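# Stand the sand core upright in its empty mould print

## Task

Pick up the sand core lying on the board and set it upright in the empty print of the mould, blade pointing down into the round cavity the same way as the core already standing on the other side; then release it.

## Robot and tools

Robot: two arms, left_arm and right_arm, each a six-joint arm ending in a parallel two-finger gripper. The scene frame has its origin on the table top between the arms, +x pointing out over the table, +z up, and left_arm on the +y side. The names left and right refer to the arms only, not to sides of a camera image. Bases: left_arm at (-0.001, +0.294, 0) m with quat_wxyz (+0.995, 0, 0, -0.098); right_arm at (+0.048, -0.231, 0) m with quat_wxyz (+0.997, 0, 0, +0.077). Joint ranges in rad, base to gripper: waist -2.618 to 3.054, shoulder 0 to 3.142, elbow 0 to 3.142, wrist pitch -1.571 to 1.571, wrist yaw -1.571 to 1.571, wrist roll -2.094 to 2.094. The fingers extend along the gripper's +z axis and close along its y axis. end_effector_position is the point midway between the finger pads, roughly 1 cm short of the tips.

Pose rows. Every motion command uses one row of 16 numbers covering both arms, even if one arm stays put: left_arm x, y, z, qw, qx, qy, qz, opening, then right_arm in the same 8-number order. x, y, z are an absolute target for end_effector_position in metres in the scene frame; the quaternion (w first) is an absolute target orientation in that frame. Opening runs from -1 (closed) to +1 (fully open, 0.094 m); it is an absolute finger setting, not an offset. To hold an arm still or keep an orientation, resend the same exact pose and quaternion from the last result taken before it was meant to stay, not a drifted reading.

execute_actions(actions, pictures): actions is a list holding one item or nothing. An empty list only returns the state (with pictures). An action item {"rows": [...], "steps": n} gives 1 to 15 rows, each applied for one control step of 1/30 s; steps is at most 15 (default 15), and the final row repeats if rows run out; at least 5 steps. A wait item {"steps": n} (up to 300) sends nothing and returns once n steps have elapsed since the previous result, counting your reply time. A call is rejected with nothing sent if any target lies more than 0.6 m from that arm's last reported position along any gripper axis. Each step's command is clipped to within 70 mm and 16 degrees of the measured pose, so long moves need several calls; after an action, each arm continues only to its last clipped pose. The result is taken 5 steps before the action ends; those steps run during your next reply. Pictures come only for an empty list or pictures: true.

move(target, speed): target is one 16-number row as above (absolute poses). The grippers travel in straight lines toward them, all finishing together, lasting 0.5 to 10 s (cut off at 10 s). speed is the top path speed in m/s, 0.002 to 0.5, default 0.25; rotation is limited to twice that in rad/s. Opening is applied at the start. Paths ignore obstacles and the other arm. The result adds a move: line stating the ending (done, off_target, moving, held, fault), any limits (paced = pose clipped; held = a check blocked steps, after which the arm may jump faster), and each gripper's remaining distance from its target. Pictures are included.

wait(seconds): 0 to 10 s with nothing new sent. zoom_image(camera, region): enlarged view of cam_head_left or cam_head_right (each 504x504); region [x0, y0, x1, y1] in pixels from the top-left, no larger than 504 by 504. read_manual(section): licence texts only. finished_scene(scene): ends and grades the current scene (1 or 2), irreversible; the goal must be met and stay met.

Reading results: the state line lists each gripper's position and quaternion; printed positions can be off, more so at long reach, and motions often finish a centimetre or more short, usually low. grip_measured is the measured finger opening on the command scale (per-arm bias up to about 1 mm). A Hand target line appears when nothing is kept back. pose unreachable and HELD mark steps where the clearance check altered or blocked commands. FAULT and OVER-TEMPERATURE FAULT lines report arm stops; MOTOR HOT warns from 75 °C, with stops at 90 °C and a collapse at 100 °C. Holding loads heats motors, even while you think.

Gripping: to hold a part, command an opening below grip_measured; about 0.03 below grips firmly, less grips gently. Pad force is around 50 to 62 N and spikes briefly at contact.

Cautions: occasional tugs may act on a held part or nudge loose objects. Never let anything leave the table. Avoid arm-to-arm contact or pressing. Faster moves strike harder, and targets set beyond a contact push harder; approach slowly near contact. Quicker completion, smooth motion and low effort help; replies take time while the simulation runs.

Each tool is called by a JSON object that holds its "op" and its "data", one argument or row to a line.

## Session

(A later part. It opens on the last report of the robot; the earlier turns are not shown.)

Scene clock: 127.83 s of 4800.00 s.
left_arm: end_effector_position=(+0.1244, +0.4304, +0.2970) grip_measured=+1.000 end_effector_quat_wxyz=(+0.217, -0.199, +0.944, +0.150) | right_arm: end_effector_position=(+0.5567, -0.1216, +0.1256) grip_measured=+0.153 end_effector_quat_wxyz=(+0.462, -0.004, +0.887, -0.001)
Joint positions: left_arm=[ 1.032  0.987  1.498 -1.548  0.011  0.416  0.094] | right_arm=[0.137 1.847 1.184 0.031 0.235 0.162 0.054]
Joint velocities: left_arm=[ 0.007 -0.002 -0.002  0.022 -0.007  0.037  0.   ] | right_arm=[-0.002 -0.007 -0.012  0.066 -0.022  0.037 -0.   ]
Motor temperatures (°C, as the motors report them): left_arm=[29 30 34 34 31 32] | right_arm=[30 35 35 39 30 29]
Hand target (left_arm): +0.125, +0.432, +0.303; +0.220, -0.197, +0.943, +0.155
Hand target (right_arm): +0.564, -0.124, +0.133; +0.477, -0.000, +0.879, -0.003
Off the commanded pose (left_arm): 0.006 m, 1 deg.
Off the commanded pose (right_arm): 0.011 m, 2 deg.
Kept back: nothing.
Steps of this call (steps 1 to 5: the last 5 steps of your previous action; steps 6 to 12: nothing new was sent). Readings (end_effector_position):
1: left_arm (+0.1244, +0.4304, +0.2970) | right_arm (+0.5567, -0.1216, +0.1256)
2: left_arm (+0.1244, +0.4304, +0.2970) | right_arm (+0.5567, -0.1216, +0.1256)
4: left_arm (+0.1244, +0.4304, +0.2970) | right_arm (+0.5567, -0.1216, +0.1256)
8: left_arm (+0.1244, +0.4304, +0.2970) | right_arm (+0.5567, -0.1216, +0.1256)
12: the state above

{"op": "execute_actions", "data": {
  "actions": [
    {"rows": [[0.125,0.432,0.303,0.220,-0.197,0.943,0.155,1.0,0.56541,-0.12350,0.13540,0.48080,0.00005,0.87673,-0.00181,0.12],[0.125,0.432,0.303,0.220,-0.197,0.943,0.155,1.0,0.56598,-0.12335,0.13847,0.48420,0.00060,0.87482,-0.00081,0.12],[0.125,0.432,0.303,0.220,-0.197,0.943,0.155,1.0,0.56655,-0.12319,0.14154,0.48759,0.00115,0.87290,0.00019,0.12],[0.125,0.432,0.303,0.220,-0.197,0.943,0.155,1.0,0.56712,-0.12303,0.14462,0.49099,0.00170,0.87099,0.00119,0.12],[0.125,0.432,0.303,0.220,-0.197,0.943,0.155,1.0,0.56769,-0.12287,0.14769,0.49438,0.00225,0.86907,0.00218,0.12],[0.125,0.432,0.303,0.220,-0.197,0.943,0.155,1.0,0.56826,-0.12272,0.15076,0.49777,0.00280,0.86715,0.00318,0.12],[0.125,0.432,0.303,0.220,-0.197,0.943,0.155,1.0,0.56883,-0.12256,0.15383,0.50117,0.00335,0.86524,0.00418,0.12],[0.125,0.432,0.303,0.220,-0.197,0.943,0.155,1.0,0.56940,-0.12240,0.15690,0.50456,0.00390,0.86332,0.00518,0.12]], "steps": 15}
  ]
}}

{"op": "execute_actions", "data": {
  "actions": [
    {"rows": [[0.125,0.432,0.303,0.220,-0.197,0.943,0.155,1.0,0.56940,-0.12240,0.15690,0.50456,0.00390,0.86332,0.00518,0.5]], "steps": 15}
  ]
}}

Scene clock: 130.43 s of 4800.00 s.
left_arm: end_effector_position=(+0.1244, +0.4304, +0.2970) grip_measured=+1.000 end_effector_quat_wxyz=(+0.217, -0.199, +0.944, +0.150) | right_arm: end_effector_position=(+0.5567, -0.1216, +0.1257) grip_measured=+0.153 end_effector_quat_wxyz=(+0.462, -0.004, +0.887, -0.001)
Joint positions: left_arm=[ 1.032  0.987  1.498 -1.548  0.011  0.416  0.094] | right_arm=[0.137 1.847 1.184 0.032 0.235 0.162 0.054]
Joint velocities: left_arm=[-0.002 -0.007 -0.007 -0.007 -0.022 -0.007  0.   ] | right_arm=[-0.002  0.012 -0.007  0.037 -0.022 -0.022  0.   ]
Motor temperatures (°C, as the motors report them): left_arm=[29 30 34 34 31 32] | right_arm=[30 35 35 39 30 29]
Steps of this call (steps 1 to 68: nothing new was sent; steps 69 to 78: the first 10 steps of this action). Readings (end_effector_position):
69: left_arm (+0.1244, +0.4304, +0.2970) | right_arm (+0.5567, -0.1216, +0.1256)
70: left_arm (+0.1244, +0.4304, +0.2970) | right_arm (+0.5567, -0.1216, +0.1256)
72: left_arm (+0.1244, +0.4304, +0.2970) | right_arm (+0.5567, -0.1216, +0.1256)
76: left_arm (+0.1244, +0.4304, +0.2970) | right_arm (+0.5567, -0.1216, +0.1257)
78: the state above

Scene clock: 130.93 s of 4800.00 s.
left_arm: end_effector_position=(+0.1244, +0.4304, +0.2970) grip_measured=+1.000 end_effector_quat_wxyz=(+0.217, -0.199, +0.944, +0.150) | right_arm: end_effector_position=(+0.5619, -0.1200, +0.1333) grip_measured=+0.498 end_effector_quat_wxyz=(+0.478, -0.001, +0.878, +0.004)
Joint positions: left_arm=[ 1.032  0.987  1.498 -1.548  0.011  0.416  0.094] | right_arm=[0.137 1.847 1.184 0.07  0.235 0.162 0.07 ]
Joint velocities: left_arm=[-0.002  0.002  0.012 -0.037  0.022 -0.081  0.   ] | right_arm=[ 0.012 -0.012 -0.002  0.037 -0.051 -0.081  0.001]
Motor temperatures (°C, as the motors report them): left_arm=[29 30 34 34 31 32] | right_arm=[30 35 35 39 30 29]
Off your previous action's commanded pose (left_arm): 0.006 m, 1 deg at its last step (step 5 of this call).
Off your previous action's commanded pose (right_arm): 0.034 m, 6 deg at its last step (step 5 of this call).
Steps of this call (steps 1 to 5: the last 5 steps of your previous action; steps 6 to 15: the first 10 steps of this action). Readings (end_effector_position):
6: left_arm (+0.1244, +0.4304, +0.2970) | right_arm (+0.5569, -0.1215, +0.1260)
7: left_arm (+0.1244, +0.4304, +0.2970) | right_arm (+0.5579, -0.1212, +0.1274)
9: left_arm (+0.1244, +0.4304, +0.2970) | right_arm (+0.5597, -0.1207, +0.1300)
13: left_arm (+0.1244, +0.4304, +0.2970) | right_arm (+0.5615, -0.1201, +0.1327)
15: the state above

{"op": "execute_actions", "data": {
  "actions": [
    {"rows": [[0.125,0.432,0.303,0.220,-0.197,0.943,0.155,1.0,0.56929,-0.12185,0.16143,0.50456,0.0039,0.86332,0.00518,0.5],[0.125,0.432,0.303,0.220,-0.197,0.943,0.155,1.0,0.56897,-0.12130,0.16597,0.50456,0.0039,0.86332,0.00518,0.5],[0.125,0.432,0.303,0.220,-0.197,0.943,0.155,1.0,0.56842,-0.12075,0.17050,0.50456,0.0039,0.86332,0.00518,0.5],[0.125,0.432,0.303,0.220,-0.197,0.943,0.155,1.0,0.56766,-0.12020,0.17503,0.50456,0.0039,0.86332,0.00518,0.5],[0.125,0.432,0.303,0.220,-0.197,0.943,0.155,1.0,0.56669,-0.11965,0.17957,0.50456,0.0039,0.86332,0.00518,0.5],[0.125,0.432,0.303,0.220,-0.197,0.943,0.155,1.0,0.56550,-0.11910,0.18410,0.50456,0.0039,0.86332,0.00518,0.5],[0.125,0.432,0.303,0.220,-0.197,0.943,0.155,1.0,0.56409,-0.11855,0.18863,0.50456,0.0039,0.86332,0.00518,0.5],[0.125,0.432,0.303,0.220,-0.197,0.943,0.155,1.0,0.56246,-0.11800,0.19317,0.50456,0.0039,0.86332,0.00518,0.5],[0.125,0.432,0.303,0.220,-0.197,0.943,0.155,1.0,0.56062,-0.11800,0.19770,0.50456,0.0039,0.86332,0.00518,0.5],[0.125,0.432,0.303,0.220,-0.197,0.943,0.155,1.0,0.55856,-0.11800,0.20223,0.50456,0.0039,0.86332,0.00518,0.5],[0.125,0.432,0.303,0.220,-0.197,0.943,0.155,1.0,0.55628,-0.11800,0.20677,0.50456,0.0039,0.86332,0.00518,0.5],[0.125,0.432,0.303,0.220,-0.197,0.943,0.155,1.0,0.55378,-0.11800,0.21130,0.50456,0.0039,0.86332,0.00518,0.5],[0.125,0.432,0.303,0.220,-0.197,0.943,0.155,1.0,0.55107,-0.11800,0.21583,0.50456,0.0039,0.86332,0.00518,0.5],[0.125,0.432,0.303,0.220,-0.197,0.943,0.155,1.0,0.54815,-0.11800,0.22037,0.50456,0.0039,0.86332,0.00518,0.5],[0.125,0.432,0.303,0.220,-0.197,0.943,0.155,1.0,0.54500,-0.11800,0.22490,0.50456,0.0039,0.86332,0.00518,0.5]], "steps": 15}
  ]
}}

{"op": "execute_actions", "data": {
  "actions": [
    {"rows": [[0.125,0.432,0.303,0.220,-0.197,0.943,0.155,1.0,0.5377,-0.1197,0.2307,0.50456,0.0039,0.86332,0.00518,0.5],[0.125,0.432,0.303,0.220,-0.197,0.943,0.155,1.0,0.5305,-0.1244,0.2361,0.50456,0.0039,0.86332,0.00518,0.5],[0.125,0.432,0.303,0.220,-0.197,0.943,0.155,1.0,0.5237,-0.1317,0.2411,0.50456,0.0039,0.86332,0.00518,0.5],[0.125,0.432,0.303,0.220,-0.197,0.943,0.155,1.0,0.5171,-0.1412,0.2457,0.50456,0.0039,0.86332,0.00518,0.5],[0.125,0.432,0.303,0.220,-0.197,0.943,0.155,1.0,0.5108,-0.1522,0.2500,0.50456,0.0039,0.86332,0.00518,0.5],[0.125,0.432,0.303,0.220,-0.197,0.943,0.155,1.0,0.5049,-0.1645,0.2538,0.50456,0.0039,0.86332,0.00518,0.5],[0.125,0.432,0.303,0.220,-0.197,0.943,0.155,1.0,0.4993,-0.1774,0.2572,0.50456,0.0039,0.86332,0.00518,0.5],[0.125,0.432,0.303,0.220,-0.197,0.943,0.155,1.0,0.4939,-0.1906,0.2602,0.50456,0.0039,0.86332,0.00518,0.5],[0.125,0.432,0.303,0.220,-0.197,0.943,0.155,1.0,0.4890,-0.2035,0.2628,0.50456,0.0039,0.86332,0.00518,0.5],[0.125,0.432,0.303,0.220,-0.197,0.943,0.155,1.0,0.4844,-0.2158,0.2650,0.50456,0.0039,0.86332,0.00518,0.5],[0.125,0.432,0.303,0.220,-0.197,0.943,0.155,1.0,0.4804,-0.2268,0.2668,0.50456,0.0039,0.86332,0.00518,0.5],[0.125,0.432,0.303,0.220,-0.197,0.943,0.155,1.0,0.4767,-0.2363,0.2682,0.50456,0.0039,0.86332,0.00518,0.5],[0.125,0.432,0.303,0.220,-0.197,0.943,0.155,1.0,0.4737,-0.2436,0.2692,0.50456,0.0039,0.86332,0.00518,0.5],[0.125,0.432,0.303,0.220,-0.197,0.943,0.155,1.0,0.4713,-0.2483,0.2698,0.50456,0.0039,0.86332,0.00518,0.5],[0.125,0.432,0.303,0.220,-0.197,0.943,0.155,1.0,0.4700,-0.2500,0.2700,0.50456,0.0039,0.86332,0.00518,0.5]], "steps": 15}
  ]
}}

{"op": "execute_actions", "data": {
  "actions": [
    {"steps": 20}
  ],
  "pictures": true
}}

Scene clock: 135.03 s of 4800.00 s.
left_arm: end_effector_position=(+0.1244, +0.4304, +0.2970) grip_measured=+1.000 end_effector_quat_wxyz=(+0.217, -0.199, +0.944, +0.150) | right_arm: end_effector_position=(+0.5592, -0.1211, +0.1593) grip_measured=+0.498 end_effector_quat_wxyz=(+0.481, -0.000, +0.876, +0.003)
Joint positions: left_arm=[ 1.032  0.987  1.498 -1.548  0.011  0.416  0.094] | right_arm=[ 0.138  1.799  1.228 -0.014  0.24   0.162  0.07 ]
Joint velocities: left_arm=[ 0.002 -0.017  0.007  0.066 -0.022  0.066  0.   ] | right_arm=[ 0.022 -0.344  0.227 -0.403  0.11   0.022  0.   ]
Motor temperatures (°C, as the motors report them): left_arm=[29 30 34 34 31 32] | right_arm=[30 35 35 38 30 29]
Off your previous action's commanded pose (left_arm): 0.006 m, 1 deg at its last step (step 5 of this call).
Off your previous action's commanded pose (right_arm): 0.024 m, 3 deg at its last step (step 5 of this call).
Steps of this call (steps 1 to 5: the last 5 steps of your previous action; steps 6 to 90: nothing new was sent; then 0.77 s passed at rest; steps 91 to 100: the first 10 steps of this action). Readings (end_effector_position):
91: left_arm (+0.1244, +0.4304, +0.2970) | right_arm (+0.5625, -0.1198, +0.1343)
92: left_arm (+0.1244, +0.4304, +0.2970) | right_arm (+0.5624, -0.1199, +0.1341)
94: left_arm (+0.1244, +0.4304, +0.2970) | right_arm (+0.5616, -0.1201, +0.1345)
98: left_arm (+0.1244, +0.4304, +0.2970) | right_arm (+0.5601, -0.1210, +0.1468)
100: the state above

Scene clock: 135.53 s of 4800.00 s.
left_arm: end_effector_position=(+0.1244, +0.4304, +0.2970) grip_measured=+1.000 end_effector_quat_wxyz=(+0.217, -0.199, +0.944, +0.150) | right_arm: end_effector_position=(+0.5079, -0.1886, +0.2674) grip_measured=+0.498 end_effector_quat_wxyz=(+0.525, +0.025, +0.850, +0.001)
Joint positions: left_arm=[ 1.032  0.987  1.498 -1.548  0.011  0.416  0.094] | right_arm=[-0.001  1.454  1.208 -0.224  0.16   0.113  0.07 ]
Joint velocities: left_arm=[ 0.012  0.002  0.002  0.022 -0.037 -0.007  0.   ] | right_arm=[-1.204 -0.916 -0.295 -0.344 -0.52  -0.359  0.   ]
Motor temperatures (°C, as the motors report them): left_arm=[29 30 34 34 31 32] | right_arm=[30 35 36 38 30 29]
Off your previous action's commanded pose (left_arm): 0.006 m, 1 deg at its last step (step 5 of this call).
Off your previous action's commanded pose (right_arm): 0.033 m, 1 deg at its last step (step 5 of this call).
Steps of this call (steps 1 to 5: the last 5 steps of your previous action; steps 6 to 15: the first 10 steps of this action). Readings (end_effector_position):
6: left_arm (+0.1244, +0.4304, +0.2970) | right_arm (+0.5501, -0.1191, +0.1993)
7: left_arm (+0.1244, +0.4304, +0.2970) | right_arm (+0.5465, -0.1194, +0.2051)
9: left_arm (+0.1244, +0.4304, +0.2970) | right_arm (+0.5379, -0.1228, +0.2185)
13: left_arm (+0.1244, +0.4304, +0.2970) | right_arm (+0.5182, -0.1563, +0.2533)
15: the state above

Scene clock: 136.20 s of 4800.00 s.
left_arm: end_effector_position=(+0.1244, +0.4304, +0.2970) grip_measured=+1.000 end_effector_quat_wxyz=(+0.217, -0.199, +0.944, +0.150) | right_arm: end_effector_position=(+0.4748, -0.2550, +0.2690) grip_measured=+0.498 end_effector_quat_wxyz=(+0.505, +0.018, +0.863, -0.002)
Joint positions: left_arm=[ 1.032  0.987  1.498 -1.548  0.011  0.416  0.094] | right_arm=[-0.23   1.338  1.158 -0.333 -0.046 -0.009  0.07 ]
Joint velocities: left_arm=[-0.002 -0.012  0.007 -0.037 -0.007 -0.066  0.   ] | right_arm=[-0.012  0.002 -0.007 -0.081 -0.037 -0.066 -0.   ]
Motor temperatures (°C, as the motors report them): left_arm=[29 30 34 34 31 32] | right_arm=[30 35 35 38 30 29]
Hand target (left_arm): +0.125, +0.432, +0.303; +0.220, -0.197, +0.943, +0.155
Hand target (right_arm): +0.470, -0.251, +0.271; +0.507, +0.009, +0.862, +0.001
Off the commanded pose (left_arm): 0.006 m, 1 deg.
Off the commanded pose (right_arm): 0.007 m, 2 deg.
Kept back: nothing.
Steps of this call (steps 1 to 5: the last 5 steps of your previous action; steps 6 to 20: nothing new was sent). Readings (end_effector_position):
1: left_arm (+0.1244, +0.4304, +0.2970) | right_arm (+0.5028, -0.2059, +0.2728)
2: left_arm (+0.1244, +0.4304, +0.2970) | right_arm (+0.4976, -0.2227, +0.2769)
4: left_arm (+0.1244, +0.4304, +0.2970) | right_arm (+0.4879, -0.2500, +0.2816)
8: left_arm (+0.1244, +0.4304, +0.2970) | right_arm (+0.4784, -0.2656, +0.2792)
20: the state above

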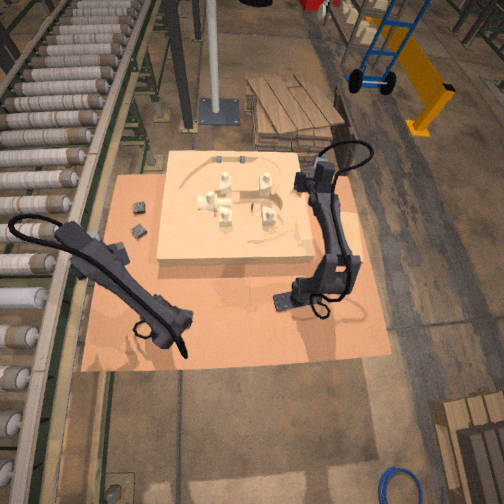

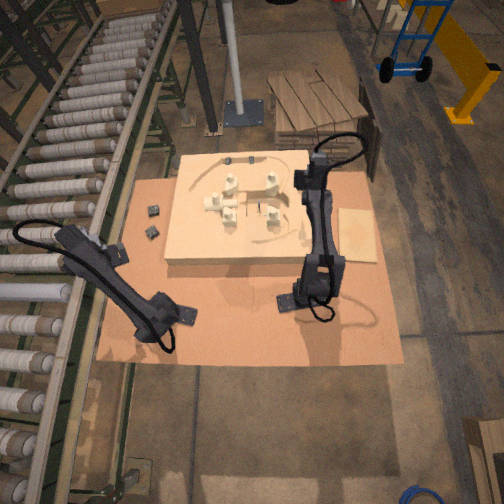

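{"op": "zoom_image", "data": {
  "camera": "cam_head_left",
  "region": [200, 160, 300, 240]
}}

{"op": "zoom_image", "data": {
  "camera": "cam_head_right",
  "region": [205, 160, 305, 240]
}}

Region (200, 160, 300, 240) of cam_head_left's 504x504 image, scaled by 5.040, with more detail than that image has; it fills the top 403 rows of this view, and the rest is white.

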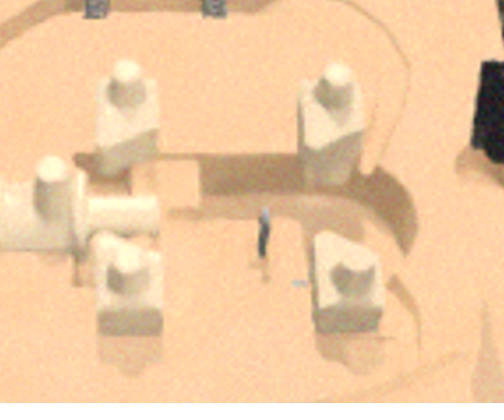

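Region (205, 160, 305, 240) of cam_head_right's 504x504 image, scaled by 5.040, with more detail than that image has; it fills the top 403 rows of this view, and the rest is white.

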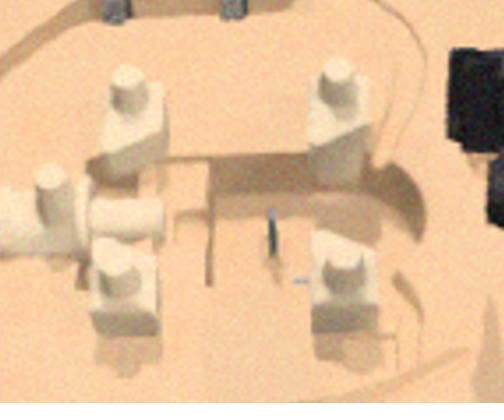

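{"op": "zoom_image", "data": {
  "camera": "cam_head_left",
  "region": [250, 165, 290, 205]
}}

{"op": "zoom_image", "data": {
  "camera": "cam_head_right",
  "region": [255, 165, 295, 205]
}}

{"op": "zoom_image", "data": {
  "camera": "cam_head_left",
  "region": [208, 165, 248, 205]
}}

{"op": "zoom_image", "data": {
  "camera": "cam_head_right",
  "region": [213, 165, 253, 205]
}}

Region (250, 165, 290, 205) of cam_head_left's 504x504 image, scaled by 12.600, with more detail than that image has.

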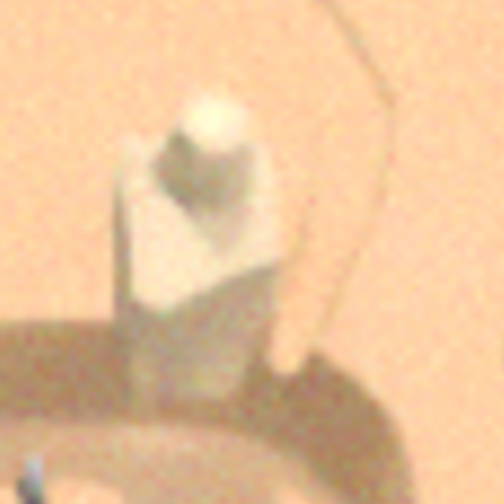

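Region (255, 165, 295, 205) of cam_head_right's 504x504 image, scaled by 12.600, with more detail than that image has.

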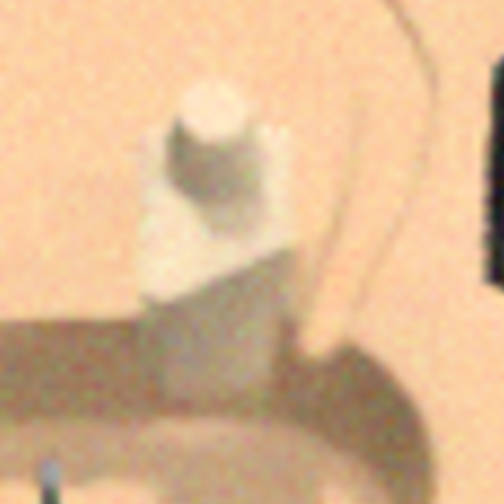

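Region (208, 165, 248, 205) of cam_head_left's 504x504 image, scaled by 12.600, with more detail than that image has.

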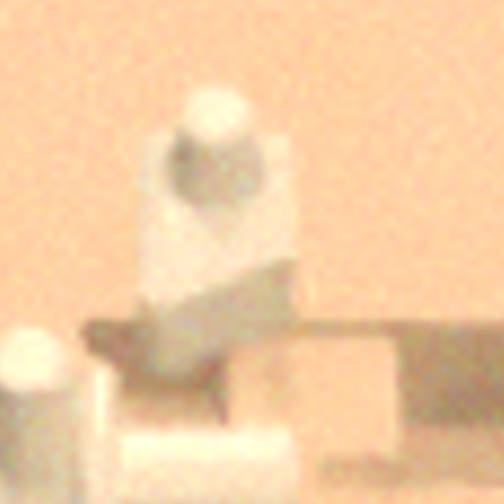

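Region (213, 165, 253, 205) of cam_head_right's 504x504 image, scaled by 12.600, with more detail than that image has.

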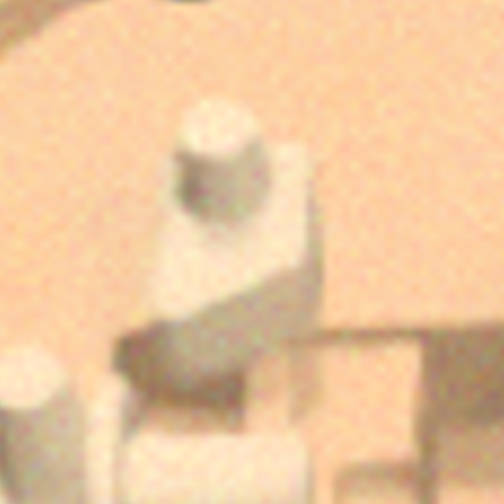

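{"op": "zoom_image", "data": {
  "camera": "cam_head_left",
  "region": [210, 195, 282, 235]
}}

{"op": "zoom_image", "data": {
  "camera": "cam_head_right",
  "region": [215, 195, 287, 235]
}}

{"op": "zoom_image", "data": {
  "camera": "cam_head_left",
  "region": [210, 165, 282, 205]
}}

{"op": "zoom_image", "data": {
  "camera": "cam_head_right",
  "region": [215, 165, 287, 205]
}}

Region (210, 195, 282, 235) of cam_head_left's 504x504 image, scaled by 7.000, with more detail than that image has.

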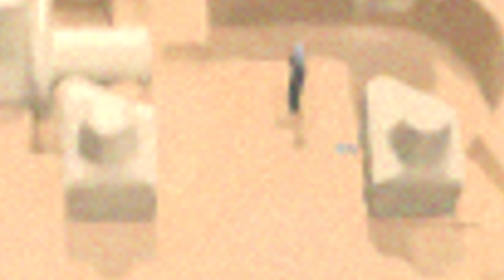

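Region (215, 195, 287, 235) of cam_head_right's 504x504 image, scaled by 7.000, with more detail than that image has.

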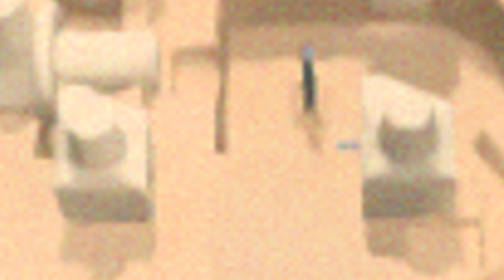

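Region (210, 165, 282, 205) of cam_head_left's 504x504 image, scaled by 7.000, with more detail than that image has.

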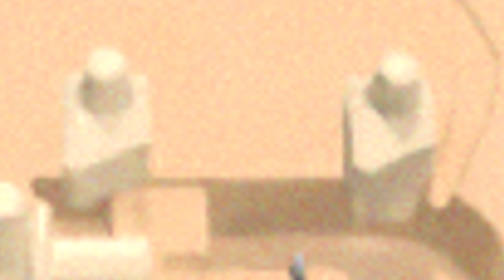

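Region (215, 165, 287, 205) of cam_head_right's 504x504 image, scaled by 7.000, with more detail than that image has.

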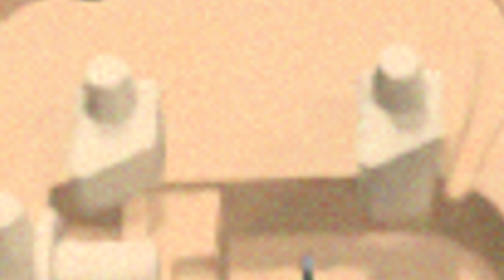

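{"op": "finished_scene", "data": {
  "scene": 1
}}

The scene is finished: the task was done.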